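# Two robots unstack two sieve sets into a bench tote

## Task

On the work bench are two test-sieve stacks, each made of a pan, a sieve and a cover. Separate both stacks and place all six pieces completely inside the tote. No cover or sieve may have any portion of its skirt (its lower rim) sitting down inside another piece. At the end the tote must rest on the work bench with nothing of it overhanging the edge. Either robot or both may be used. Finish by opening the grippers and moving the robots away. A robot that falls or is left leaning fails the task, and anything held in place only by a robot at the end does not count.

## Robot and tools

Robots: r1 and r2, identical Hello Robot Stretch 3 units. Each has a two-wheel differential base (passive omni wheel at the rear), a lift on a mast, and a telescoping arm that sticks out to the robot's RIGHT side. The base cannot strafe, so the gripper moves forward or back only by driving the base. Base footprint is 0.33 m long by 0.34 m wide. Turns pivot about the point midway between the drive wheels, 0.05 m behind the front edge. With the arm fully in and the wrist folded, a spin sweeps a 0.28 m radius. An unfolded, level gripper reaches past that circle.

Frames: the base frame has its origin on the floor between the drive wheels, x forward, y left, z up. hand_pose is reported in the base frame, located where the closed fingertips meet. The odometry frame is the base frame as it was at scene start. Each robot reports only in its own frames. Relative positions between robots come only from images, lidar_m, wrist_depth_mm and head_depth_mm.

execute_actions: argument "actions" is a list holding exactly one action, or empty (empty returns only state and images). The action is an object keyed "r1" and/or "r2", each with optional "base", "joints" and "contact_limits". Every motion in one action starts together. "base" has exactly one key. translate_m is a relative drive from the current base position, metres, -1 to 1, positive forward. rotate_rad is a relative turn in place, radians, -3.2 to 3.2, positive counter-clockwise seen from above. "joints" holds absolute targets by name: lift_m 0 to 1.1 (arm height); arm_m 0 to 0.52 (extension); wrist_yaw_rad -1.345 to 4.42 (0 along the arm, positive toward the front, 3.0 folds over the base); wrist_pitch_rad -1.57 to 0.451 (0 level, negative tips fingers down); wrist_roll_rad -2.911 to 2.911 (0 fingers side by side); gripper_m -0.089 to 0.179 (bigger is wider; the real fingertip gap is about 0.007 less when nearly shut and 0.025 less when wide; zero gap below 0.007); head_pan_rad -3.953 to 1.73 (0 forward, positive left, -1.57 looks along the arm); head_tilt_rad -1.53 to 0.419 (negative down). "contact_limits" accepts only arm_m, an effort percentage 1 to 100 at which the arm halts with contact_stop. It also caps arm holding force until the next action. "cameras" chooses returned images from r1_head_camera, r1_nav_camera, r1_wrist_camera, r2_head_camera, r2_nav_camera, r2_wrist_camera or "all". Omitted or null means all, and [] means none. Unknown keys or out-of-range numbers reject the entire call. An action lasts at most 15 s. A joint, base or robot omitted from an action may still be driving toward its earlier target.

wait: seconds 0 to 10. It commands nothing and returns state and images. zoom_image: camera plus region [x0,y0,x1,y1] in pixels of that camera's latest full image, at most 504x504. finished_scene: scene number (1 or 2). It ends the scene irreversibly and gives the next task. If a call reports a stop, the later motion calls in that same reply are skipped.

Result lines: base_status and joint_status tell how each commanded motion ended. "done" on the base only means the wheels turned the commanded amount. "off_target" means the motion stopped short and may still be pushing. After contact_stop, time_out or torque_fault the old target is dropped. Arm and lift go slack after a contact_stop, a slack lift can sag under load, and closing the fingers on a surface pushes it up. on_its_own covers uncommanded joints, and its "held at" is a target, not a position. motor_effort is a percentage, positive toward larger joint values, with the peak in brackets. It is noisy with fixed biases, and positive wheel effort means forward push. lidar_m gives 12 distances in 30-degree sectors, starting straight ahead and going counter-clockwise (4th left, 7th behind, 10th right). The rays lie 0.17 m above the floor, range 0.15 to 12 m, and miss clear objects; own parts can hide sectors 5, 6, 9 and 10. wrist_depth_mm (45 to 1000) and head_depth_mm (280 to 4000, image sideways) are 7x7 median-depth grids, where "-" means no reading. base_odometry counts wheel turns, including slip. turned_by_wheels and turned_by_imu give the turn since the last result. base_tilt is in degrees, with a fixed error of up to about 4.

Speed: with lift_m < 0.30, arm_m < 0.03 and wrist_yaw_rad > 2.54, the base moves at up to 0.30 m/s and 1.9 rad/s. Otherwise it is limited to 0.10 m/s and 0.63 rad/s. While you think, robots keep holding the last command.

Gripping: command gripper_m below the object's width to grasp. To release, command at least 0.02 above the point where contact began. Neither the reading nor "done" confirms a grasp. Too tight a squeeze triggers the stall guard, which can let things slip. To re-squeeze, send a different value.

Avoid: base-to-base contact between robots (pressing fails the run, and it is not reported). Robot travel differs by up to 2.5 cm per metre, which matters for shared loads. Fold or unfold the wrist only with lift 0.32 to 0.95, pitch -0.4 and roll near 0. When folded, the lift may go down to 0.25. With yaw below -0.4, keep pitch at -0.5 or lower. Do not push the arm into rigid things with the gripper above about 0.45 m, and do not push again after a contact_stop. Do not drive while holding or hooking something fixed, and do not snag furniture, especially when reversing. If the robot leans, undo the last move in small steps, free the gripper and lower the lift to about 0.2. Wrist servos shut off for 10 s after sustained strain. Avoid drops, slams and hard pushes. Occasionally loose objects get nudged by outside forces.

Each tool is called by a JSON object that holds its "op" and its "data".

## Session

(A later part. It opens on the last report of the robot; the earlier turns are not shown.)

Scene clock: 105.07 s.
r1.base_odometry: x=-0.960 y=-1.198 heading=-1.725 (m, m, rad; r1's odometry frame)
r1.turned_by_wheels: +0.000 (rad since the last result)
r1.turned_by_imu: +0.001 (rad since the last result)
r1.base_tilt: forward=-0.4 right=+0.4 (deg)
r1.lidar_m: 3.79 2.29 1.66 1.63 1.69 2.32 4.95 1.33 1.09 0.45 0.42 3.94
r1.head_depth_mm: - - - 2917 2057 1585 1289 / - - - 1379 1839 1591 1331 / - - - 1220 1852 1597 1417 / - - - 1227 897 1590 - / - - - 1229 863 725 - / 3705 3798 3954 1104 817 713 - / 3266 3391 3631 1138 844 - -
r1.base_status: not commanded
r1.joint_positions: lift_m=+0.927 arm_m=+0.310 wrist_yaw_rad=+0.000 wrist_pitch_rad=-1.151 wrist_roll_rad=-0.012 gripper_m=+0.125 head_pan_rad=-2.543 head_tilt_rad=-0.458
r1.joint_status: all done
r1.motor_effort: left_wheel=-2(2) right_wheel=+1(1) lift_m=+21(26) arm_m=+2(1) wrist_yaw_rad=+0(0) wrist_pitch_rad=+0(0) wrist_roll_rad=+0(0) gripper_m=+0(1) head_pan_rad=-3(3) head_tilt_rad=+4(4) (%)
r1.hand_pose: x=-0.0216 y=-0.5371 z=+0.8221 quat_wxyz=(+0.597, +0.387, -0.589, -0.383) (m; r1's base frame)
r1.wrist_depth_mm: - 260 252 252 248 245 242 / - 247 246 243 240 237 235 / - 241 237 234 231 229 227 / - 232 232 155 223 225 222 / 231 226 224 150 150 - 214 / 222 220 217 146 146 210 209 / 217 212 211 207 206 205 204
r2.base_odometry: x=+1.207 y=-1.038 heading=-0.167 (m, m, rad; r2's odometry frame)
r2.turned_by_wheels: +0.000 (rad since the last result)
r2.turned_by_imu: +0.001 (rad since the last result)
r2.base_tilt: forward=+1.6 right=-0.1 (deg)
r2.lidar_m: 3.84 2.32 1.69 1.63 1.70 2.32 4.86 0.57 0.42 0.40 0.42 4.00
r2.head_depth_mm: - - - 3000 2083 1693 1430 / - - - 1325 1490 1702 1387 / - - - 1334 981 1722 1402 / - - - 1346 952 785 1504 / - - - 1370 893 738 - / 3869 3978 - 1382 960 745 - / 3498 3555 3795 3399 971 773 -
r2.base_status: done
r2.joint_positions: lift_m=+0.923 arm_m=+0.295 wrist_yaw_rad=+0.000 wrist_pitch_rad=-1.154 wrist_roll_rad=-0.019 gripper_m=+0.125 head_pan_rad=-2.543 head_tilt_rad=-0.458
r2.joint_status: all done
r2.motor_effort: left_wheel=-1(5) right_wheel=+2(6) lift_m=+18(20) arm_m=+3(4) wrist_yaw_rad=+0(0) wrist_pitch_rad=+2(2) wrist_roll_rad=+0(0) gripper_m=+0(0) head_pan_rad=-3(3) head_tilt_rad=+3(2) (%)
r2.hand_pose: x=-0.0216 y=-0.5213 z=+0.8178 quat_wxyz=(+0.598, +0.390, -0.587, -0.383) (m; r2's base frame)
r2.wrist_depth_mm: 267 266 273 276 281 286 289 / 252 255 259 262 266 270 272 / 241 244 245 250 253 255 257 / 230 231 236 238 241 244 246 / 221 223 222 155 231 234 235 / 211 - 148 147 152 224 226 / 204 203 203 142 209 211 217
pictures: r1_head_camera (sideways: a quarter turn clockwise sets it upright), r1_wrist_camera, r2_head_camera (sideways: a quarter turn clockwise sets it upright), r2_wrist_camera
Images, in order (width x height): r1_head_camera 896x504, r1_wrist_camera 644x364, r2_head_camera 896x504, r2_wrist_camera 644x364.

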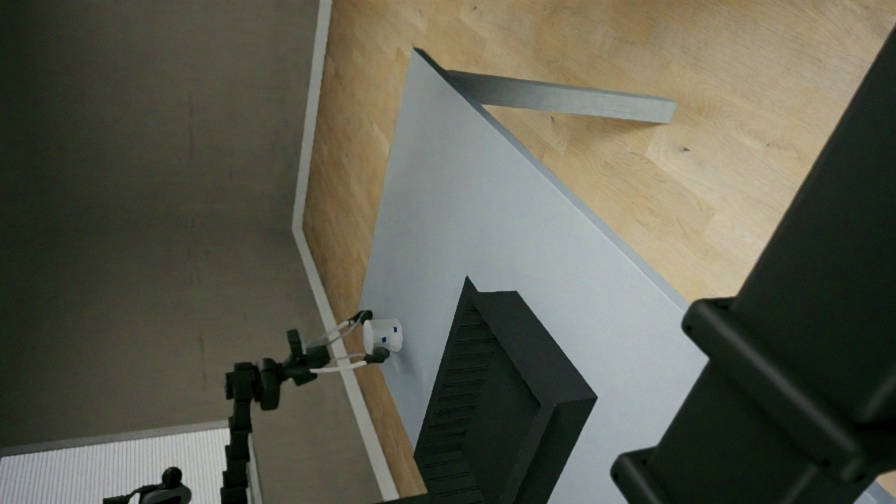

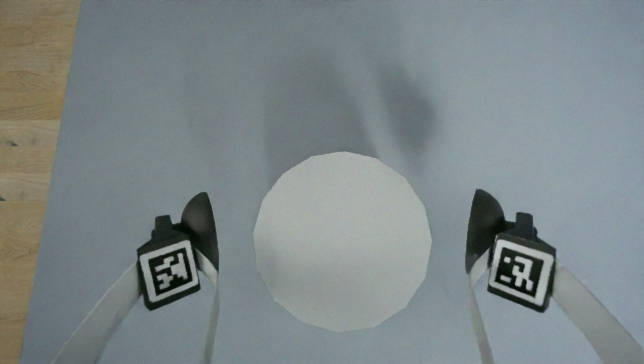

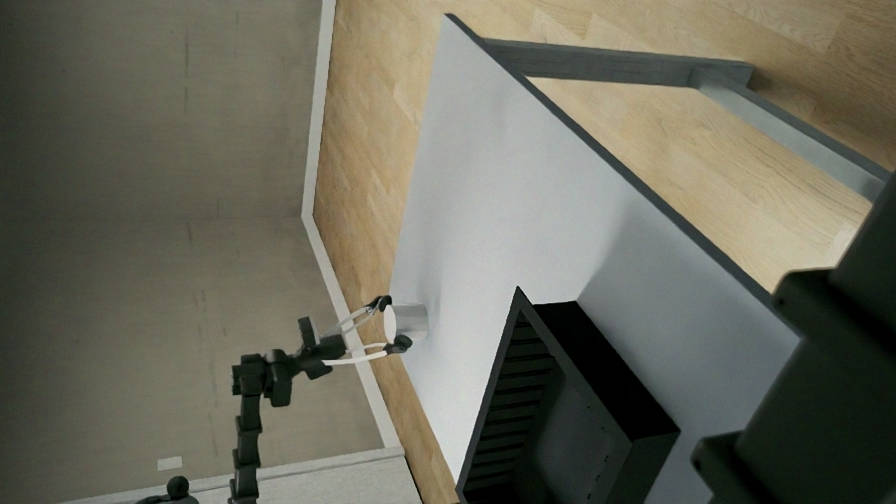

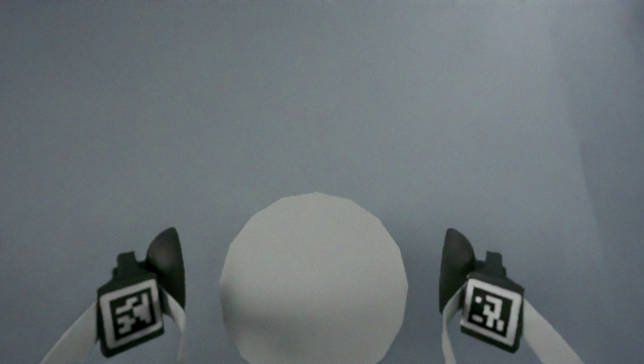

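{"op": "execute_actions", "data": {"actions": [{"r1":{"joints":{"gripper_m":0.06}},"r2":{"joints":{"gripper_m":0.06}}}], "cameras": []}}

{"op": "execute_actions", "data": {"actions": [{"r1":{"joints":{"lift_m":0.96}},"r2":{"joints":{"lift_m":0.956}}}], "cameras": ["r1_head_camera","r1_wrist_camera","r2_head_camera","r2_wrist_camera"]}}

{"op": "zoom_image", "data": {"camera": "r1_head_camera", "region": [330, 300, 420, 380]}}

{"op": "zoom_image", "data": {"camera": "r2_head_camera", "region": [355, 285, 445, 365]}}

Scene clock: 113.27 s.
r1.base_odometry: x=-0.960 y=-1.198 heading=-1.725 (m, m, rad; r1's odometry frame)
r1.turned_by_wheels: +0.000 (rad since the last result)
r1.turned_by_imu: +0.001 (rad since the last result)
r1.base_tilt: forward=-0.4 right=+0.6 (deg)
r1.lidar_m: 3.79 2.31 1.66 1.63 1.70 2.33 4.94 1.33 1.09 0.45 0.42 3.95
r1.head_depth_mm: - - - 2910 2090 1588 1292 / - - - 1375 1835 1592 1336 / - - - 1211 1838 1590 1410 / - - - 1231 897 1580 - / - - - 1226 862 723 - / 3641 3784 3907 1101 816 714 - / 3270 3366 3599 1148 842 - -
r1.base_status: not commanded
r1.joint_positions: lift_m=+0.927 arm_m=+0.310 wrist_yaw_rad=+0.000 wrist_pitch_rad=-1.151 wrist_roll_rad=-0.012 gripper_m=+0.061 head_pan_rad=-2.543 head_tilt_rad=-0.458
r1.joint_status: all done
r1.motor_effort: left_wheel=-2(2) right_wheel=+1(1) lift_m=+21(22) arm_m=+3(3) wrist_yaw_rad=+0(0) wrist_pitch_rad=+0(0) wrist_roll_rad=+0(0) gripper_m=-15(100) head_pan_rad=-3(4) head_tilt_rad=+4(3) (%)
r1.hand_pose: x=-0.0216 y=-0.5371 z=+0.8221 quat_wxyz=(+0.597, +0.387, -0.589, -0.383) (m; r1's base frame)
r1.wrist_depth_mm: - 255 255 251 247 245 243 / - 248 244 243 240 237 236 / - 241 239 234 232 230 227 / - 231 230 154 223 222 222 / 232 227 152 149 147 217 215 / 223 220 215 145 146 210 209 / 216 213 211 206 206 204 204
r2.base_odometry: x=+1.207 y=-1.038 heading=-0.167 (m, m, rad; r2's odometry frame)
r2.turned_by_wheels: +0.000 (rad since the last result)
r2.turned_by_imu: +0.001 (rad since the last result)
r2.base_tilt: forward=+1.7 right=-0.2 (deg)
r2.lidar_m: 3.82 2.32 1.70 1.64 1.70 2.33 4.88 0.57 0.42 0.40 0.42 4.00
r2.head_depth_mm: - - - 3001 2057 1684 1423 / - - - 1318 1490 1690 1401 / - - - 1338 983 1723 1393 / - - - 1343 954 785 1510 / - - - 1363 889 736 - / 3834 - - 1387 965 743 - / 3512 3567 3735 3370 968 780 -
r2.base_status: not commanded
r2.joint_positions: lift_m=+0.923 arm_m=+0.295 wrist_yaw_rad=+0.000 wrist_pitch_rad=-1.154 wrist_roll_rad=-0.019 gripper_m=+0.061 head_pan_rad=-2.543 head_tilt_rad=-0.458
r2.joint_status: all done
r2.motor_effort: left_wheel=-1(1) right_wheel=+2(2) lift_m=+16(18) arm_m=+4(3) wrist_yaw_rad=+0(1) wrist_pitch_rad=+2(2) wrist_roll_rad=+0(0) gripper_m=-15(98) head_pan_rad=-3(4) head_tilt_rad=+1(2) (%)
r2.hand_pose: x=-0.0216 y=-0.5213 z=+0.8178 quat_wxyz=(+0.598, +0.390, -0.586, -0.383) (m; r2's base frame)
r2.wrist_depth_mm: 263 268 271 274 277 285 290 / 253 254 258 263 267 269 276 / 241 242 246 249 253 257 260 / 229 233 235 238 240 244 247 / 220 222 222 151 231 232 236 / 210 213 144 146 147 225 225 / 203 205 142 141 208 213 216
pictures: none
No camera images: the call's "cameras" was empty. Leave "cameras" out to get every camera's image.

Scene clock: 114.37 s.
r1.base_odometry: x=-0.960 y=-1.198 heading=-1.725 (m, m, rad; r1's odometry frame)
r1.turned_by_wheels: +0.000 (rad since the last result)
r1.turned_by_imu: +0.000 (rad since the last result)
r1.base_tilt: forward=-0.4 right=+0.7 (deg)
r1.lidar_m: 3.79 2.30 1.66 1.63 1.69 2.32 4.94 1.33 1.09 0.45 0.42 3.96
r1.head_depth_mm: - - - 2910 2053 1583 - / - - - 1386 1835 1647 - / - - - 1217 1839 1717 - / - - - 1226 900 1704 - / - - - 1222 876 - - / 3625 3706 3974 1095 828 - - / 3249 3316 3660 1141 851 - -
r1.base_status: not commanded
r1.joint_positions: lift_m=+0.960 arm_m=+0.310 wrist_yaw_rad=+0.000 wrist_pitch_rad=-1.153 wrist_roll_rad=-0.012 gripper_m=+0.061 head_pan_rad=-2.543 head_tilt_rad=-0.458
r1.joint_status: all done
r1.motor_effort: left_wheel=-2(2) right_wheel=+1(1) lift_m=+32(34) arm_m=+3(2) wrist_yaw_rad=+0(0) wrist_pitch_rad=+1(1) wrist_roll_rad=+0(0) gripper_m=-15(15) head_pan_rad=-3(4) head_tilt_rad=+4(3) (%)
r1.hand_pose: x=-0.0216 y=-0.5368 z=+0.8545 quat_wxyz=(+0.596, +0.388, -0.589, -0.383) (m; r1's base frame)
r1.wrist_depth_mm: - 295 291 288 282 282 277 / - 286 281 276 274 270 268 / - 273 273 268 265 262 259 / - 267 261 154 256 254 252 / - 258 150 149 149 247 245 / - 253 248 144 145 238 238 / 949 245 241 238 235 233 233
r2.base_odometry: x=+1.207 y=-1.038 heading=-0.167 (m, m, rad; r2's odometry frame)
r2.turned_by_wheels: +0.000 (rad since the last result)
r2.turned_by_imu: +0.000 (rad since the last result)
r2.base_tilt: forward=+1.6 right=-0.2 (deg)
r2.lidar_m: 3.85 2.32 1.70 1.64 1.69 2.32 4.86 0.57 0.42 0.40 0.42 4.00
r2.head_depth_mm: - - - 2922 2083 1693 1471 / - - - 1320 1490 1696 1462 / - - - 1339 983 1709 - / - - - 1345 956 787 - / - - - 1358 892 789 - / 3855 3974 - 1377 961 795 - / 3468 3571 3717 3386 1009 - -
r2.base_status: not commanded
r2.joint_positions: lift_m=+0.956 arm_m=+0.295 wrist_yaw_rad=+0.000 wrist_pitch_rad=-1.156 wrist_roll_rad=-0.019 gripper_m=+0.061 head_pan_rad=-2.543 head_tilt_rad=-0.458
r2.joint_status: all done
r2.motor_effort: left_wheel=-1(1) right_wheel=+2(2) lift_m=+23(26) arm_m=+3(3) wrist_yaw_rad=-1(0) wrist_pitch_rad=+3(2) wrist_roll_rad=+0(0) gripper_m=-14(14) head_pan_rad=-3(3) head_tilt_rad=+3(2) (%)
r2.hand_pose: x=-0.0216 y=-0.5209 z=+0.8503 quat_wxyz=(+0.598, +0.390, -0.586, -0.383) (m; r2's base frame)
r2.wrist_depth_mm: 304 304 310 313 314 323 331 / 288 291 296 301 304 306 310 / 275 277 281 286 288 293 296 / 262 267 266 273 276 281 282 / 253 254 254 152 267 270 272 / 242 243 145 146 147 257 258 / 232 233 140 140 239 243 245
pictures: r1_head_camera (sideways: a quarter turn clockwise sets it upright), r1_wrist_camera, r2_head_camera (sideways: a quarter turn clockwise sets it upright), r2_wrist_camera
Images, in order (width x height): r1_head_camera 896x504, r1_wrist_camera 644x364, r2_head_camera 896x504, r2_wrist_camera 644x364.

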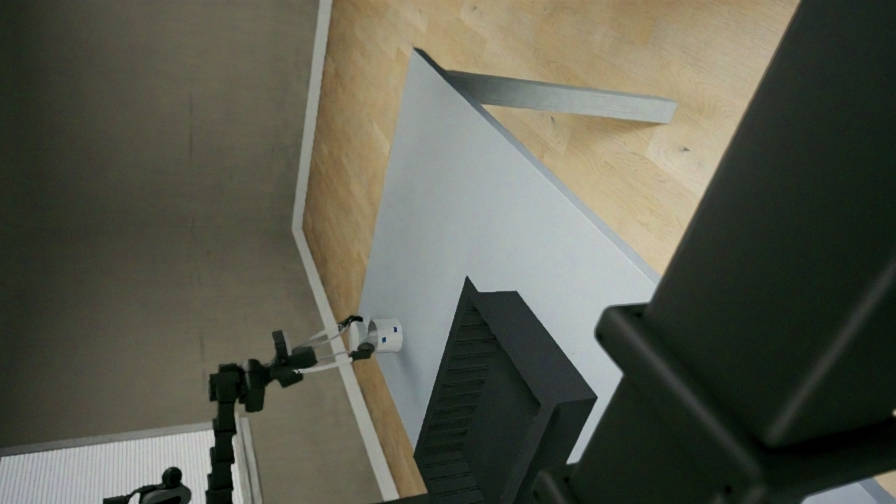

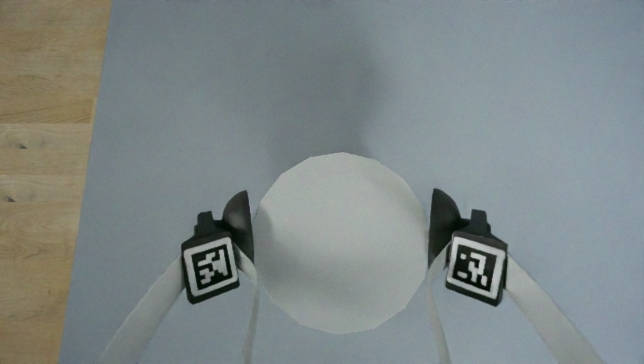

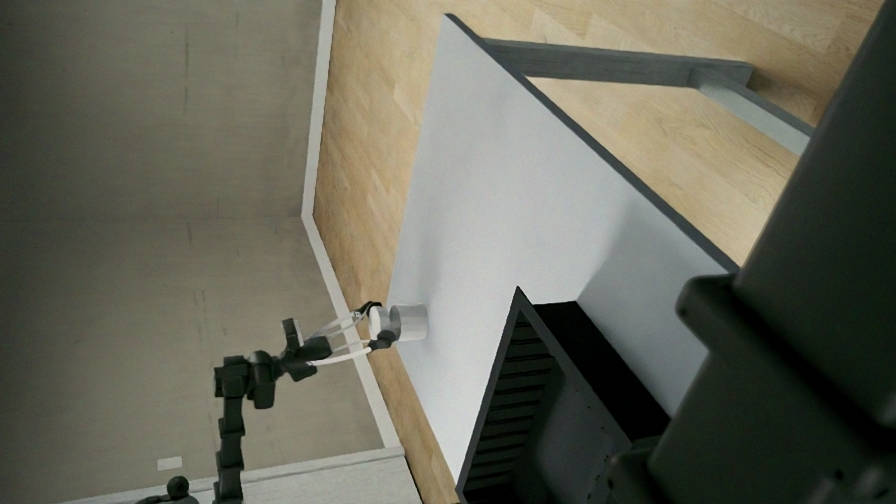

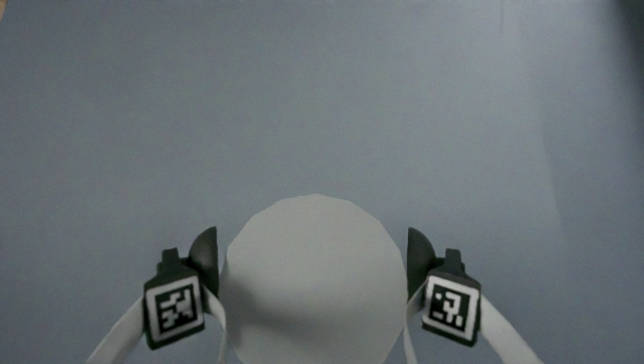

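Region (330, 300, 420, 380) of r1_head_camera's 896x504 image, scaled by 5.600, with more detail than that image has.

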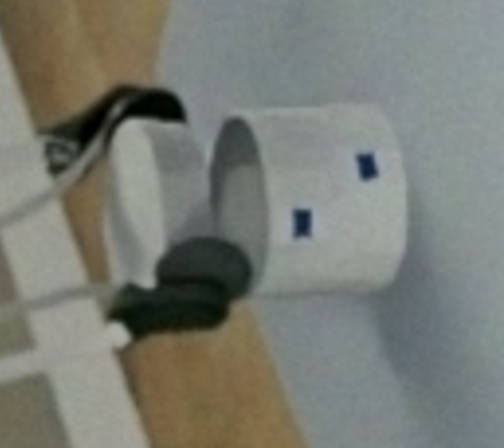

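Region (355, 285, 445, 365) of r2_head_camera's 896x504 image, scaled by 5.600, with more detail than that image has.

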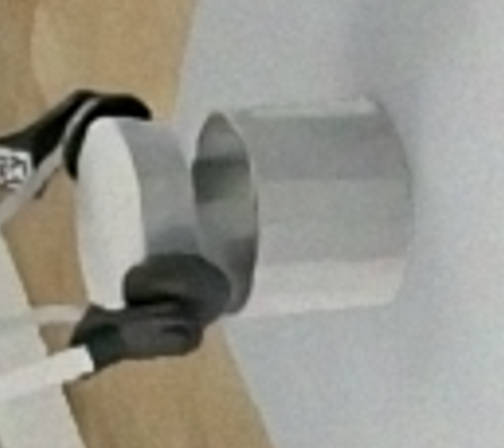

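{"op": "execute_actions", "data": {"actions": [{"r1":{"base":{"translate_m":-0.565},"joints":{"arm_m":0.485,"lift_m":1.02,"head_pan_rad":-1.75,"head_tilt_rad":-0.75}},"r2":{"base":{"translate_m":-0.515},"joints":{"arm_m":0.39,"lift_m":1.02,"head_pan_rad":-1.75,"head_tilt_rad":-0.75}}}], "cameras": ["r1_head_camera","r1_wrist_camera","r2_head_camera","r2_wrist_camera"]}}

Scene clock: 138.53 s.
r1.base_odometry: x=-0.873 y=-0.640 heading=-1.725 (m, m, rad; r1's odometry frame)
r1.turned_by_wheels: +0.000 (rad since the last result)
r1.turned_by_imu: +0.003 (rad since the last result)
r1.base_tilt: forward=-0.5 right=+0.6 (deg)
r1.lidar_m: 4.37 2.28 1.69 1.63 1.69 2.33 4.39 0.81 1.08 1.05 1.09 0.79
r1.head_depth_mm: 2738 - 923 775 667 1314 1127 / 2714 - 964 772 666 1304 1129 / - 3136 1005 778 649 1309 1137 / 2771 3067 930 718 634 1317 1137 / - 2976 931 711 634 1322 1132 / 765 2784 935 717 636 1280 1138 / 2581 2894 975 736 638 1264 1136
r1.base_status: done
r1.joint_positions: lift_m=+1.020 arm_m=+0.485 wrist_yaw_rad=+0.000 wrist_pitch_rad=-1.154 wrist_roll_rad=-0.012 gripper_m=+0.061 head_pan_rad=-1.757 head_tilt_rad=-0.741
r1.joint_status: all done
r1.motor_effort: left_wheel=-2(8) right_wheel=+1(3) lift_m=+32(31) arm_m=+3(2) wrist_yaw_rad=+0(0) wrist_pitch_rad=+1(1) wrist_roll_rad=+0(0) gripper_m=-15(15) head_pan_rad=+3(38) head_tilt_rad=-4(25) (%)
r1.hand_pose: x=-0.0216 y=-0.7115 z=+0.9145 quat_wxyz=(+0.596, +0.388, -0.589, -0.384) (m; r1's base frame)
r1.wrist_depth_mm: 365 362 332 343 340 265 337 / 353 342 335 335 337 266 327 / 342 336 326 321 326 246 319 / 332 324 319 154 310 245 309 / 317 247 151 149 149 221 300 / 314 309 299 144 145 232 291 / 304 242 292 289 286 231 285
r2.base_odometry: x=+0.699 y=-0.952 heading=-0.167 (m, m, rad; r2's odometry frame)
r2.turned_by_wheels: +0.000 (rad since the last result)
r2.turned_by_imu: +0.004 (rad since the last result)
r2.base_tilt: forward=+1.7 right=-0.3 (deg)
r2.lidar_m: 4.36 2.31 1.70 1.64 1.70 2.32 4.35 0.57 0.42 0.40 0.42 0.57
r2.head_depth_mm: 2852 - 950 809 663 1353 1136 / - 3142 1040 814 666 1335 1168 / - 3254 1051 794 670 1326 1210 / - 3143 997 747 676 1311 1214 / - - 877 707 682 618 1217 / 699 2983 979 834 685 606 1224 / 2622 2971 1051 773 689 596 1236
r2.base_status: done
r2.joint_positions: lift_m=+1.020 arm_m=+0.390 wrist_yaw_rad=+0.000 wrist_pitch_rad=-1.156 wrist_roll_rad=-0.019 gripper_m=+0.061 head_pan_rad=-1.757 head_tilt_rad=-0.741
r2.joint_status: all done
r2.motor_effort: left_wheel=-1(6) right_wheel=+2(3) lift_m=+22(25) arm_m=+3(4) wrist_yaw_rad=-1(1) wrist_pitch_rad=+2(2) wrist_roll_rad=+0(0) gripper_m=-14(15) head_pan_rad=+2(29) head_tilt_rad=-3(17) (%)
r2.hand_pose: x=-0.0216 y=-0.6158 z=+0.9143 quat_wxyz=(+0.598, +0.390, -0.586, -0.383) (m; r2's base frame)
r2.wrist_depth_mm: 378 318 373 206 338 404 410 / 361 287 364 371 334 378 390 / 343 270 348 351 339 365 370 / 328 272 333 339 334 344 350 / 313 273 315 153 273 333 331 / 296 253 144 146 147 318 320 / 250 256 141 139 245 304 305
pictures: r1_head_camera (sideways: a quarter turn clockwise sets it upright), r1_wrist_camera, r2_head_camera (sideways: a quarter turn clockwise sets it upright), r2_wrist_camera
Images, in order (width x height): r1_head_camera 896x504, r1_wrist_camera 644x364, r2_head_camera 896x504, r2_wrist_camera 644x364.

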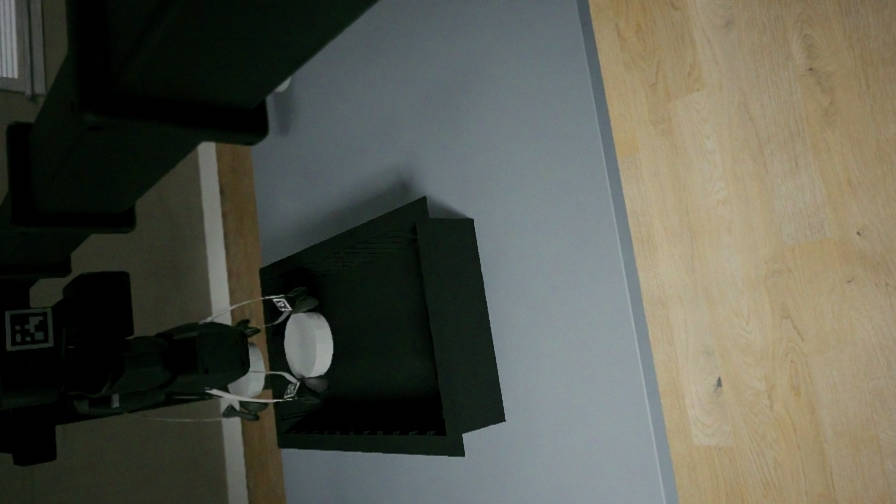

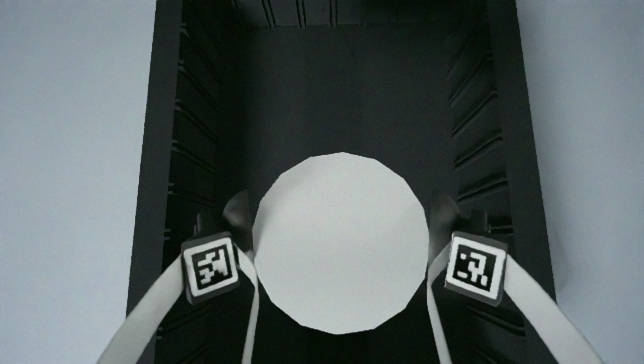

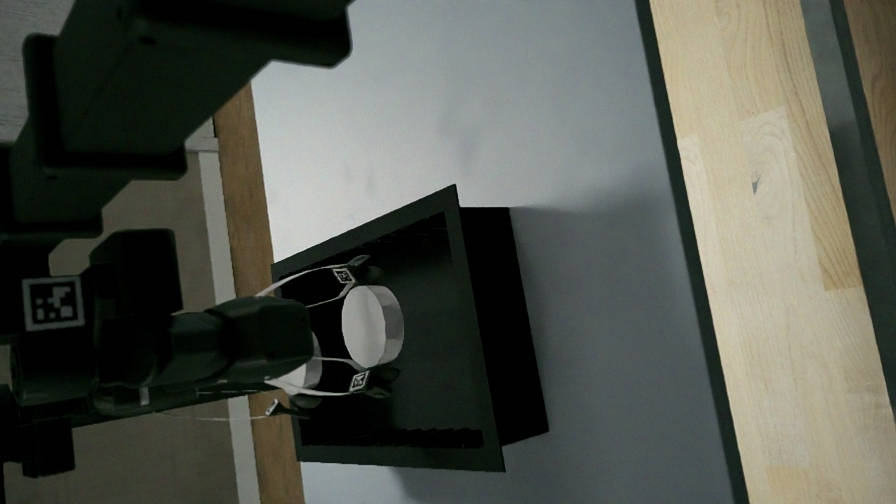

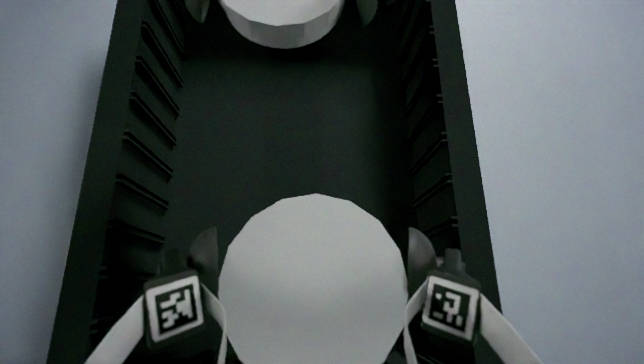

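{"op": "execute_actions", "data": {"actions": [{"r1":{"base":{"translate_m":0.005},"joints":{"lift_m":0.891}},"r2":{"base":{"translate_m":0.026},"joints":{"lift_m":0.889}}}], "cameras": ["r1_wrist_camera","r2_head_camera","r2_wrist_camera"]}}

Scene clock: 154.73 s.
r1.base_odometry: x=-0.874 y=-0.645 heading=-1.725 (m, m, rad; r1's odometry frame)
r1.turned_by_wheels: +0.000 (rad since the last result)
r1.turned_by_imu: +0.001 (rad since the last result)
r1.base_tilt: forward=-0.4 right=+0.5 (deg)
r1.lidar_m: 4.33 2.27 1.70 1.63 1.70 2.33 4.36 0.82 1.09 1.05 1.09 0.78
r1.head_depth_mm: 2893 3180 997 812 - - 1110 / 2850 3098 1050 - 647 1304 1131 / 2739 3102 - 753 651 1310 1134 / 2729 2962 899 715 634 1311 1135 / 2663 - 941 709 635 1311 1132 / 1101 2808 931 712 636 1285 1127 / 2425 2914 978 760 637 1269 1145
r1.base_status: done
r1.joint_positions: lift_m=+0.891 arm_m=+0.485 wrist_yaw_rad=+0.000 wrist_pitch_rad=-1.154 wrist_roll_rad=-0.012 gripper_m=+0.061 head_pan_rad=-1.757 head_tilt_rad=-0.741
r1.joint_status: all done
r1.motor_effort: left_wheel=-2(3) right_wheel=+1(6) lift_m=+23(26) arm_m=+2(3) wrist_yaw_rad=+1(0) wrist_pitch_rad=+1(1) wrist_roll_rad=+0(0) gripper_m=-14(14) head_pan_rad=+3(3) head_tilt_rad=-4(5) (%)
r1.hand_pose: x=-0.0216 y=-0.7115 z=+0.7859 quat_wxyz=(+0.596, +0.388, -0.589, -0.384) (m; r1's base frame)
r1.wrist_depth_mm: 140 193 208 207 205 201 154 / 139 191 202 201 198 195 154 / 139 192 195 194 191 190 154 / 139 189 190 154 185 184 155 / 138 184 151 148 148 179 156 / 135 174 177 145 145 173 156 / 142 173 174 171 171 169 149
r2.base_odometry: x=+0.724 y=-0.957 heading=-0.167 (m, m, rad; r2's odometry frame)
r2.turned_by_wheels: +0.000 (rad since the last result)
r2.turned_by_imu: +0.001 (rad since the last result)
r2.base_tilt: forward=+1.6 right=-0.2 (deg)
r2.lidar_m: 4.32 2.32 1.70 1.63 1.70 2.32 4.37 0.57 0.42 0.40 0.42 0.57
r2.head_depth_mm: 2958 3195 1026 859 - 1330 1141 / 2870 3204 1088 - 669 1334 1158 / 2854 3188 - 747 674 1331 1211 / 2772 3084 936 817 676 1321 1217 / 2778 2951 - 697 682 616 1224 / 1310 818 994 791 686 605 1227 / 1238 2958 1093 818 689 597 1244
r2.base_status: done
r2.joint_positions: lift_m=+0.889 arm_m=+0.390 wrist_yaw_rad=+0.000 wrist_pitch_rad=-1.156 wrist_roll_rad=-0.019 gripper_m=+0.061 head_pan_rad=-1.757 head_tilt_rad=-0.741
r2.joint_status: all done
r2.motor_effort: left_wheel=-2(3) right_wheel=+1(7) lift_m=+18(20) arm_m=+3(4) wrist_yaw_rad=+0(1) wrist_pitch_rad=+2(3) wrist_roll_rad=+0(0) gripper_m=-14(14) head_pan_rad=+2(2) head_tilt_rad=-3(3) (%)
r2.hand_pose: x=-0.0216 y=-0.6158 z=+0.7836 quat_wxyz=(+0.598, +0.390, -0.586, -0.383) (m; r2's base frame)
r2.wrist_depth_mm: 149 217 226 194 229 230 157 / 152 208 215 219 222 220 157 / 149 201 205 207 211 211 157 / 149 193 196 198 200 201 157 / 153 184 185 153 193 193 157 / 151 178 144 146 147 187 157 / 150 170 141 140 174 177 157
pictures: r1_wrist_camera, r2_head_camera (sideways: a quarter turn clockwise sets it upright), r2_wrist_camera
Images, in order (width x height): r1_wrist_camera 644x364, r2_head_camera 896x504, r2_wrist_camera 644x364.

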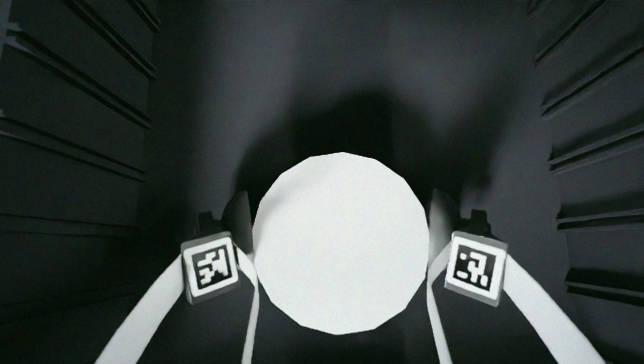

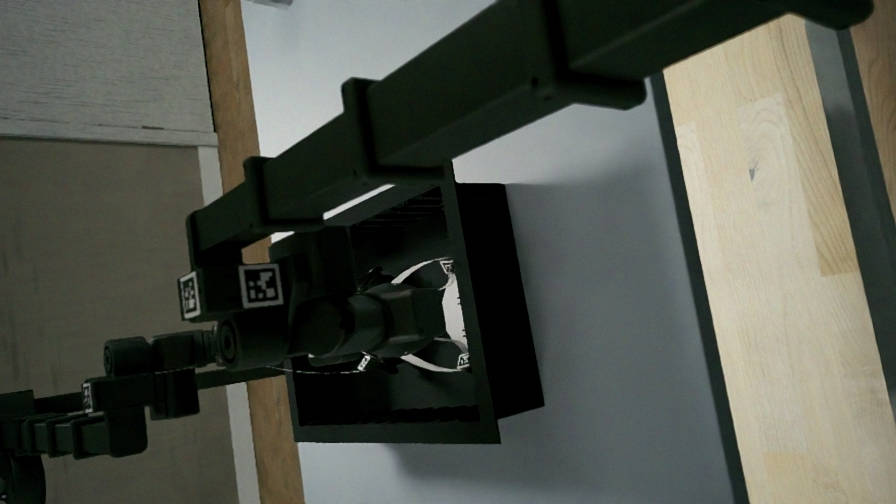

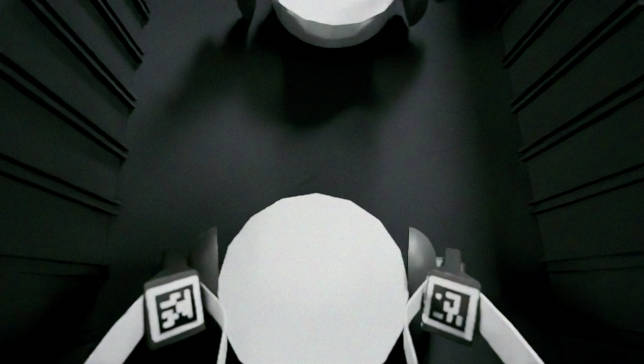

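{"op": "execute_actions", "data": {"actions": [{"r1":{"joints":{"lift_m":0.889}},"r2":{"joints":{"lift_m":0.884}}}], "cameras": []}}

{"op": "execute_actions", "data": {"actions": [{"r1":{"joints":{"gripper_m":0.11}},"r2":{"joints":{"gripper_m":0.11}}}], "cameras": ["r1_wrist_camera","r2_wrist_camera"]}}

{"op": "execute_actions", "data": {"actions": [{"r1":{"joints":{"lift_m":1.0}},"r2":{"joints":{"lift_m":1.0}}}], "cameras": ["r1_wrist_camera","r2_wrist_camera"]}}

{"op": "execute_actions", "data": {"actions": [{"r1":{"base":{"translate_m":0.56},"joints":{"arm_m":0.31,"gripper_m":0.125,"head_pan_rad":-2.55,"head_tilt_rad":-0.45}},"r2":{"base":{"translate_m":0.489},"joints":{"arm_m":0.295,"gripper_m":0.125,"head_pan_rad":-2.55,"head_tilt_rad":-0.45}}}], "cameras": ["r1_wrist_camera","r2_wrist_camera"]}}

Scene clock: 165.47 s.
r1.base_odometry: x=-0.874 y=-0.645 heading=-1.725 (m, m, rad; r1's odometry frame)
r1.turned_by_wheels: +0.000 (rad since the last result)
r1.turned_by_imu: +0.001 (rad since the last result)
r1.base_tilt: forward=-0.5 right=+0.6 (deg)
r1.lidar_m: 4.34 2.28 1.69 1.63 1.70 2.33 4.38 0.81 1.09 1.05 1.09 0.78
r1.head_depth_mm: 2846 3111 996 799 - - 1105 / 2807 3099 1045 - - 1303 1129 / 2759 3053 - 752 651 1311 1132 / 2660 2955 898 715 632 1309 1132 / 2641 - 947 710 633 1311 1141 / 1102 2818 936 710 635 1288 1133 / 1215 2874 974 758 637 1261 1140
r1.base_status: not commanded
r1.joint_positions: lift_m=+0.889 arm_m=+0.485 wrist_yaw_rad=+0.000 wrist_pitch_rad=-1.154 wrist_roll_rad=-0.012 gripper_m=+0.061 head_pan_rad=-1.757 head_tilt_rad=-0.741
r1.joint_status: all done
r1.motor_effort: left_wheel=-1(2) right_wheel=+1(1) lift_m=+22(22) arm_m=+3(3) wrist_yaw_rad=+0(0) wrist_pitch_rad=+1(1) wrist_roll_rad=+1(0) gripper_m=-15(14) head_pan_rad=+3(3) head_tilt_rad=-4(4) (%)
r1.hand_pose: x=-0.0216 y=-0.7115 z=+0.7839 quat_wxyz=(+0.596, +0.388, -0.589, -0.384) (m; r1's base frame)
r1.wrist_depth_mm: 140 192 206 205 203 200 154 / 138 192 200 199 196 193 154 / 138 192 194 192 190 188 155 / 139 186 188 154 182 183 155 / 137 182 150 149 148 177 155 / 137 173 175 145 145 172 156 / 142 173 173 169 168 167 150
r2.base_odometry: x=+0.724 y=-0.957 heading=-0.167 (m, m, rad; r2's odometry frame)
r2.turned_by_wheels: +0.000 (rad since the last result)
r2.turned_by_imu: +0.001 (rad since the last result)
r2.base_tilt: forward=+1.7 right=-0.2 (deg)
r2.lidar_m: 4.30 2.32 1.70 1.63 1.70 2.33 4.38 0.57 0.42 0.40 0.42 0.57
r2.head_depth_mm: 2952 3280 1032 845 - 1334 1142 / 2930 3228 1089 - 671 1326 1163 / 2873 3147 - 748 673 1333 1212 / 2813 3047 935 825 676 1314 1219 / 2776 2951 - 700 678 619 1229 / 1319 820 990 792 685 607 1221 / 1245 2974 1091 817 692 599 1240
r2.base_status: not commanded
r2.joint_positions: lift_m=+0.887 arm_m=+0.390 wrist_yaw_rad=+0.000 wrist_pitch_rad=-1.155 wrist_roll_rad=-0.019 gripper_m=+0.061 head_pan_rad=-1.757 head_tilt_rad=-0.741
r2.joint_status: lift_m contact_stop (moved -0.003 of -0.005)
r2.on_its_own: lift_m is slack since a contact_stop, until your next command for it
r2.motor_effort: left_wheel=-2(2) right_wheel=+2(2) lift_m=+19(20) arm_m=+3(3) wrist_yaw_rad=+0(0) wrist_pitch_rad=+2(3) wrist_roll_rad=+0(0) gripper_m=-14(14) head_pan_rad=+2(2) head_tilt_rad=-3(3) (%)
r2.hand_pose: x=-0.0216 y=-0.6161 z=+0.7811 quat_wxyz=(+0.598, +0.390, -0.586, -0.383) (m; r2's base frame)
r2.wrist_depth_mm: 149 216 225 195 228 228 157 / 152 208 215 216 220 218 157 / 149 200 205 205 209 209 157 / 149 191 196 198 200 200 157 / 152 183 184 153 191 192 158 / 149 176 145 146 147 186 157 / 151 168 140 139 172 177 157
pictures: none
No camera images: the call's "cameras" was empty. Leave "cameras" out to get every camera's image.

not run: a stop came earlier in this reply.

not run: a stop came earlier in this reply.

not run: a stop came earlier in this reply.

{"op": "execute_actions", "data": {"actions": [{"r1":{"joints":{"gripper_m":0.11}},"r2":{"joints":{"gripper_m":0.11,"lift_m":0.888}}}], "cameras": ["r1_wrist_camera","r2_wrist_camera"]}}

{"op": "execute_actions", "data": {"actions": [{"r1":{"joints":{"lift_m":1.0}},"r2":{"joints":{"lift_m":1.0}}}], "cameras": ["r1_wrist_camera","r2_wrist_camera"]}}

{"op": "execute_actions", "data": {"actions": [{"r1":{"base":{"translate_m":0.56},"joints":{"arm_m":0.31,"gripper_m":0.125,"head_pan_rad":-2.55,"head_tilt_rad":-0.45}},"r2":{"base":{"translate_m":0.489},"joints":{"arm_m":0.295,"gripper_m":0.125,"head_pan_rad":-2.55,"head_tilt_rad":-0.45}}}], "cameras": ["r1_wrist_camera","r2_wrist_camera"]}}

Scene clock: 175.47 s.
r1.base_odometry: x=-0.874 y=-0.645 heading=-1.725 (m, m, rad; r1's odometry frame)
r1.turned_by_wheels: +0.000 (rad since the last result)
r1.turned_by_imu: +0.001 (rad since the last result)
r1.base_tilt: forward=-0.5 right=+0.7 (deg)
r1.lidar_m: 4.36 2.28 1.69 1.63 1.70 2.34 4.39 0.81 1.08 1.05 1.09 0.78
r1.head_depth_mm: 2832 3160 1004 799 - - 1107 / 2830 3130 1044 - - 1311 1127 / 2747 3104 - 749 649 1311 1136 / 2685 2972 904 718 635 1309 1133 / 2635 - 934 711 636 1310 1138 / 1108 2884 932 712 635 1286 1140 / 2429 2890 978 761 637 1259 1143
r1.base_status: not commanded
r1.joint_positions: lift_m=+0.889 arm_m=+0.485 wrist_yaw_rad=+0.000 wrist_pitch_rad=-1.154 wrist_roll_rad=-0.012 gripper_m=+0.110 head_pan_rad=-1.757 head_tilt_rad=-0.741
r1.joint_status: all done
r1.motor_effort: left_wheel=-2(2) right_wheel=+1(1) lift_m=+23(22) arm_m=+3(3) wrist_yaw_rad=+0(0) wrist_pitch_rad=+1(1) wrist_roll_rad=+0(0) gripper_m=+0(94) head_pan_rad=+3(3) head_tilt_rad=-4(5) (%)
r1.hand_pose: x=-0.0216 y=-0.7115 z=+0.7839 quat_wxyz=(+0.596, +0.388, -0.589, -0.384) (m; r1's base frame)
r1.wrist_depth_mm: 140 195 207 205 202 200 154 / 138 193 201 199 196 193 154 / 138 191 194 193 191 187 154 / 140 188 190 164 183 183 155 / 138 178 181 159 159 177 155 / 136 168 176 155 163 170 149 / 135 174 172 170 169 167 146
r2.base_odometry: x=+0.724 y=-0.957 heading=-0.167 (m, m, rad; r2's odometry frame)
r2.turned_by_wheels: +0.000 (rad since the last result)
r2.turned_by_imu: +0.001 (rad since the last result)
r2.base_tilt: forward=+1.6 right=-0.2 (deg)
r2.lidar_m: 4.32 2.32 1.69 1.63 1.70 2.33 4.38 0.57 0.42 0.40 0.42 0.57
r2.head_depth_mm: 2989 3218 1027 859 - 1322 1138 / 2891 3167 1089 - 669 1334 1161 / 2905 3190 - 745 673 1331 1212 / 2811 3067 927 731 675 1314 1223 / 2747 2944 - 700 682 618 1218 / 1323 818 991 793 686 608 1232 / 1236 3015 1097 819 690 598 1235
r2.base_status: not commanded
r2.joint_positions: lift_m=+0.888 arm_m=+0.390 wrist_yaw_rad=+0.000 wrist_pitch_rad=-1.155 wrist_roll_rad=-0.019 gripper_m=+0.110 head_pan_rad=-1.757 head_tilt_rad=-0.741
r2.joint_status: all done
r2.motor_effort: left_wheel=-2(2) right_wheel=+2(2) lift_m=+21(24) arm_m=+3(3) wrist_yaw_rad=+0(0) wrist_pitch_rad=+2(3) wrist_roll_rad=+0(0) gripper_m=+0(93) head_pan_rad=+2(2) head_tilt_rad=-2(3) (%)
r2.hand_pose: x=-0.0216 y=-0.6161 z=+0.7825 quat_wxyz=(+0.598, +0.390, -0.586, -0.383) (m; r2's base frame)
r2.wrist_depth_mm: 149 218 225 204 232 230 156 / 151 208 214 217 219 218 156 / 149 200 203 207 210 210 156 / 150 191 195 197 199 201 157 / 152 185 184 166 192 193 157 / 149 176 160 159 171 186 157 / 148 168 168 153 174 176 156
pictures: r1_wrist_camera, r2_wrist_camera
Images, in order (width x height): r1_wrist_camera 644x364, r2_wrist_camera 644x364.

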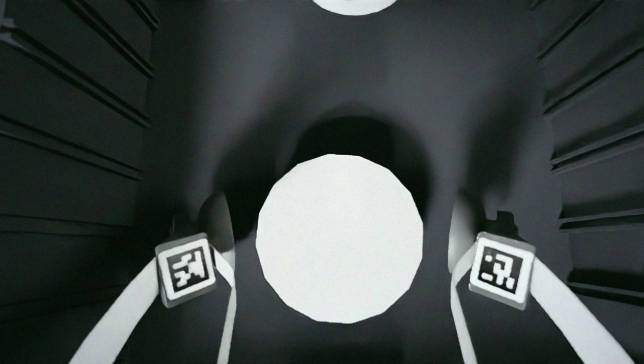

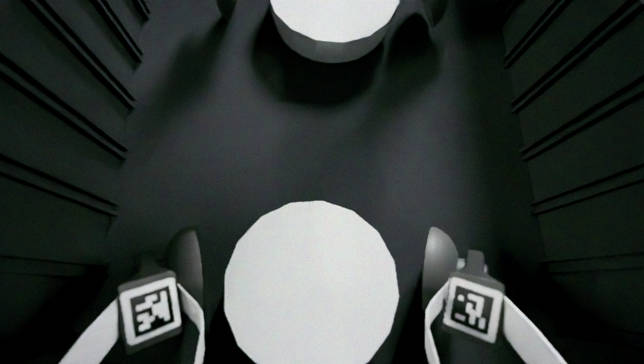

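Scene clock: 177.33 s.
r1.base_odometry: x=-0.874 y=-0.645 heading=-1.725 (m, m, rad; r1's odometry frame)
r1.turned_by_wheels: +0.000 (rad since the last result)
r1.turned_by_imu: +0.000 (rad since the last result)
r1.base_tilt: forward=-0.4 right=+0.6 (deg)
r1.lidar_m: 4.35 2.28 1.69 1.63 1.70 2.33 4.39 0.82 1.09 1.05 1.09 0.78
r1.head_depth_mm: 2880 - - 750 685 1301 1131 / 2748 - 926 777 667 1296 1129 / 2637 3098 1006 779 650 1304 1128 / - 3039 942 717 634 1309 1133 / - 3008 961 712 635 1318 1136 / 753 2888 931 712 636 1289 1134 / 2581 2901 980 760 639 1267 1133
r1.base_status: not commanded
r1.joint_positions: lift_m=+1.000 arm_m=+0.485 wrist_yaw_rad=+0.000 wrist_pitch_rad=-1.154 wrist_roll_rad=-0.012 gripper_m=+0.110 head_pan_rad=-1.757 head_tilt_rad=-0.741
r1.joint_status: all done
r1.motor_effort: left_wheel=-2(2) right_wheel=+1(1) lift_m=+31(31) arm_m=+3(2) wrist_yaw_rad=+0(0) wrist_pitch_rad=+1(1) wrist_roll_rad=+0(0) gripper_m=+0(1) head_pan_rad=+3(3) head_tilt_rad=-4(5) (%)
r1.hand_pose: x=-0.0216 y=-0.7115 z=+0.8945 quat_wxyz=(+0.596, +0.388, -0.589, -0.384) (m; r1's base frame)
r1.wrist_depth_mm: 341 331 325 303 321 245 321 / 326 323 319 309 312 233 310 / 322 238 309 308 303 236 300 / 309 238 296 299 295 234 290 / 300 213 290 267 287 203 280 / 291 286 283 274 278 271 275 / 285 208 275 272 268 233 266
r2.base_odometry: x=+0.724 y=-0.957 heading=-0.167 (m, m, rad; r2's odometry frame)
r2.turned_by_wheels: +0.000 (rad since the last result)
r2.turned_by_imu: +0.000 (rad since the last result)
r2.base_tilt: forward=+1.6 right=-0.2 (deg)
r2.lidar_m: 4.32 2.32 1.69 1.63 1.69 2.32 4.37 0.57 0.42 0.40 0.42 0.57
r2.head_depth_mm: 2964 - - 780 664 1351 1143 / 2872 - 999 814 667 1338 1161 / 2761 3128 1050 756 675 1338 1215 / - 3201 957 826 678 1313 1220 / - - 985 828 682 616 1223 / 694 2994 996 786 684 606 1230 / 2644 3002 1091 821 688 597 1238
r2.base_status: not commanded
r2.joint_positions: lift_m=+1.000 arm_m=+0.390 wrist_yaw_rad=+0.000 wrist_pitch_rad=-1.155 wrist_roll_rad=-0.019 gripper_m=+0.110 head_pan_rad=-1.757 head_tilt_rad=-0.741
r2.joint_status: all done
r2.motor_effort: left_wheel=-2(2) right_wheel=+2(2) lift_m=+23(23) arm_m=+3(3) wrist_yaw_rad=+0(0) wrist_pitch_rad=+2(2) wrist_roll_rad=+0(0) gripper_m=-1(0) head_pan_rad=+2(2) head_tilt_rad=-3(3) (%)
r2.hand_pose: x=-0.0216 y=-0.6161 z=+0.8944 quat_wxyz=(+0.598, +0.390, -0.586, -0.383) (m; r2's base frame)
r2.wrist_depth_mm: 356 285 361 366 366 284 384 / 336 258 339 322 349 286 362 / 318 247 327 325 332 264 347 / 307 234 315 316 318 246 329 / 292 213 300 303 307 229 316 / 281 202 284 268 293 214 304 / 272 237 274 264 281 229 287
pictures: r1_wrist_camera, r2_wrist_camera
Images, in order (width x height): r1_wrist_camera 644x364, r2_wrist_camera 644x364.

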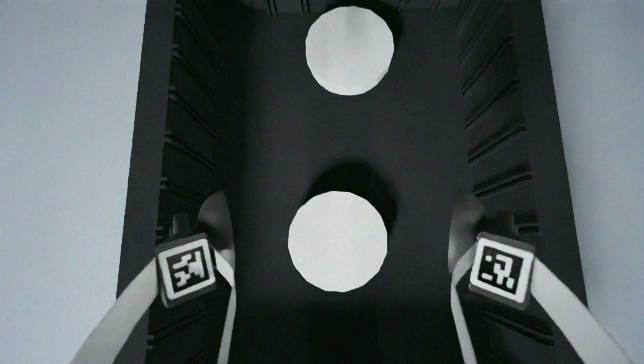

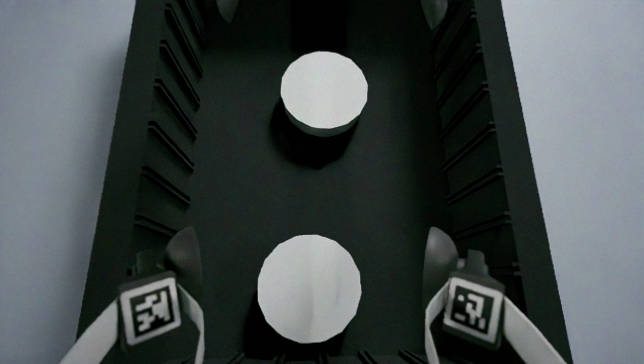

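Scene clock: 183.90 s.
r1.base_odometry: x=-0.960 y=-1.198 heading=-1.725 (m, m, rad; r1's odometry frame)
r1.turned_by_wheels: +0.000 (rad since the last result)
r1.turned_by_imu: +0.002 (rad since the last result)
r1.base_tilt: forward=-0.4 right=+0.5 (deg)
r1.lidar_m: 3.78 2.30 1.66 1.63 1.69 2.33 4.93 1.33 1.09 0.45 0.42 3.95
r1.head_depth_mm: - - - 2917 2138 - - / - - - 1378 2019 - - / - - - 1224 988 - - / - - - 1229 - - - / - - - 1313 - - - / 3673 3678 - 1140 - - 1242 / 3283 3370 3647 1284 - - 555
r1.base_status: done
r1.joint_positions: lift_m=+1.000 arm_m=+0.310 wrist_yaw_rad=+0.000 wrist_pitch_rad=-1.154 wrist_roll_rad=-0.012 gripper_m=+0.125 head_pan_rad=-2.543 head_tilt_rad=-0.458
r1.joint_status: all done
r1.motor_effort: left_wheel=-2(3) right_wheel=+1(5) lift_m=+30(32) arm_m=-2(8) wrist_yaw_rad=+0(1) wrist_pitch_rad=+1(1) wrist_roll_rad=+0(0) gripper_m=+0(69) head_pan_rad=-3(39) head_tilt_rad=+5(25) (%)
r1.hand_pose: x=-0.0216 y=-0.5370 z=+0.8945 quat_wxyz=(+0.596, +0.388, -0.589, -0.384) (m; r1's base frame)
r1.wrist_depth_mm: - - 332 332 325 324 316 / - 330 322 320 314 312 311 / - 318 312 309 305 303 299 / - 308 305 302 298 294 290 / - 299 294 260 286 - 282 / - 293 287 253 281 276 277 / - 285 278 273 272 271 268
r2.base_odometry: x=+1.207 y=-1.038 heading=-0.167 (m, m, rad; r2's odometry frame)
r2.turned_by_wheels: +0.000 (rad since the last result)
r2.turned_by_imu: +0.001 (rad since the last result)
r2.base_tilt: forward=+1.7 right=-0.2 (deg)
r2.lidar_m: 3.82 2.31 1.70 1.63 1.69 2.32 4.86 0.57 0.42 0.40 0.42 3.98
r2.head_depth_mm: - - - 2952 2060 1856 - / - - - 1333 1491 - - / - - - 1326 981 - - / - - - 1347 994 - - / - - - 1364 - - - / 3887 3829 - 1392 1033 - - / 3482 3603 3726 3545 - - -
r2.base_status: done
r2.joint_positions: lift_m=+1.000 arm_m=+0.295 wrist_yaw_rad=+0.000 wrist_pitch_rad=-1.155 wrist_roll_rad=-0.019 gripper_m=+0.125 head_pan_rad=-2.543 head_tilt_rad=-0.458
r2.joint_status: all done
r2.motor_effort: left_wheel=-2(3) right_wheel=+1(7) lift_m=+22(23) arm_m=-3(5) wrist_yaw_rad=+0(0) wrist_pitch_rad=+2(2) wrist_roll_rad=+0(0) gripper_m=+0(67) head_pan_rad=-3(28) head_tilt_rad=+3(17) (%)
r2.hand_pose: x=-0.0216 y=-0.5217 z=+0.8944 quat_wxyz=(+0.598, +0.390, -0.586, -0.383) (m; r2's base frame)
r2.wrist_depth_mm: - 359 365 370 372 377 389 / 347 341 344 354 352 364 364 / 323 326 328 338 340 346 347 / 306 311 314 319 320 325 331 / 293 296 302 304 307 314 319 / 282 - 287 260 295 302 303 / 273 272 277 253 286 283 293
pictures: r1_wrist_camera, r2_wrist_camera
Images, in order (width x height): r1_wrist_camera 644x364, r2_wrist_camera 644x364.

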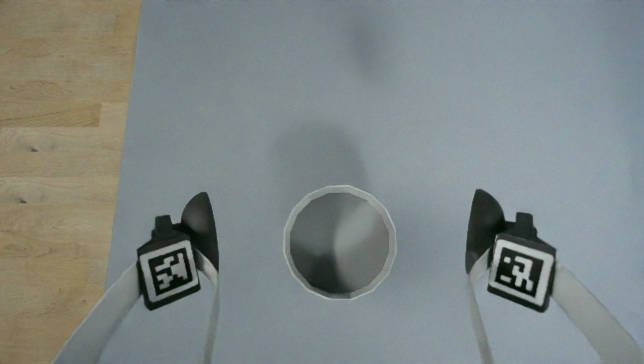

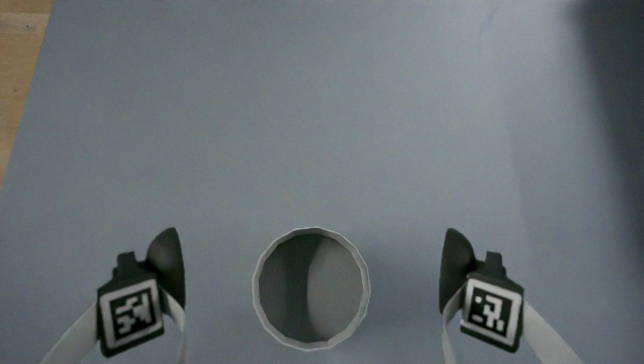

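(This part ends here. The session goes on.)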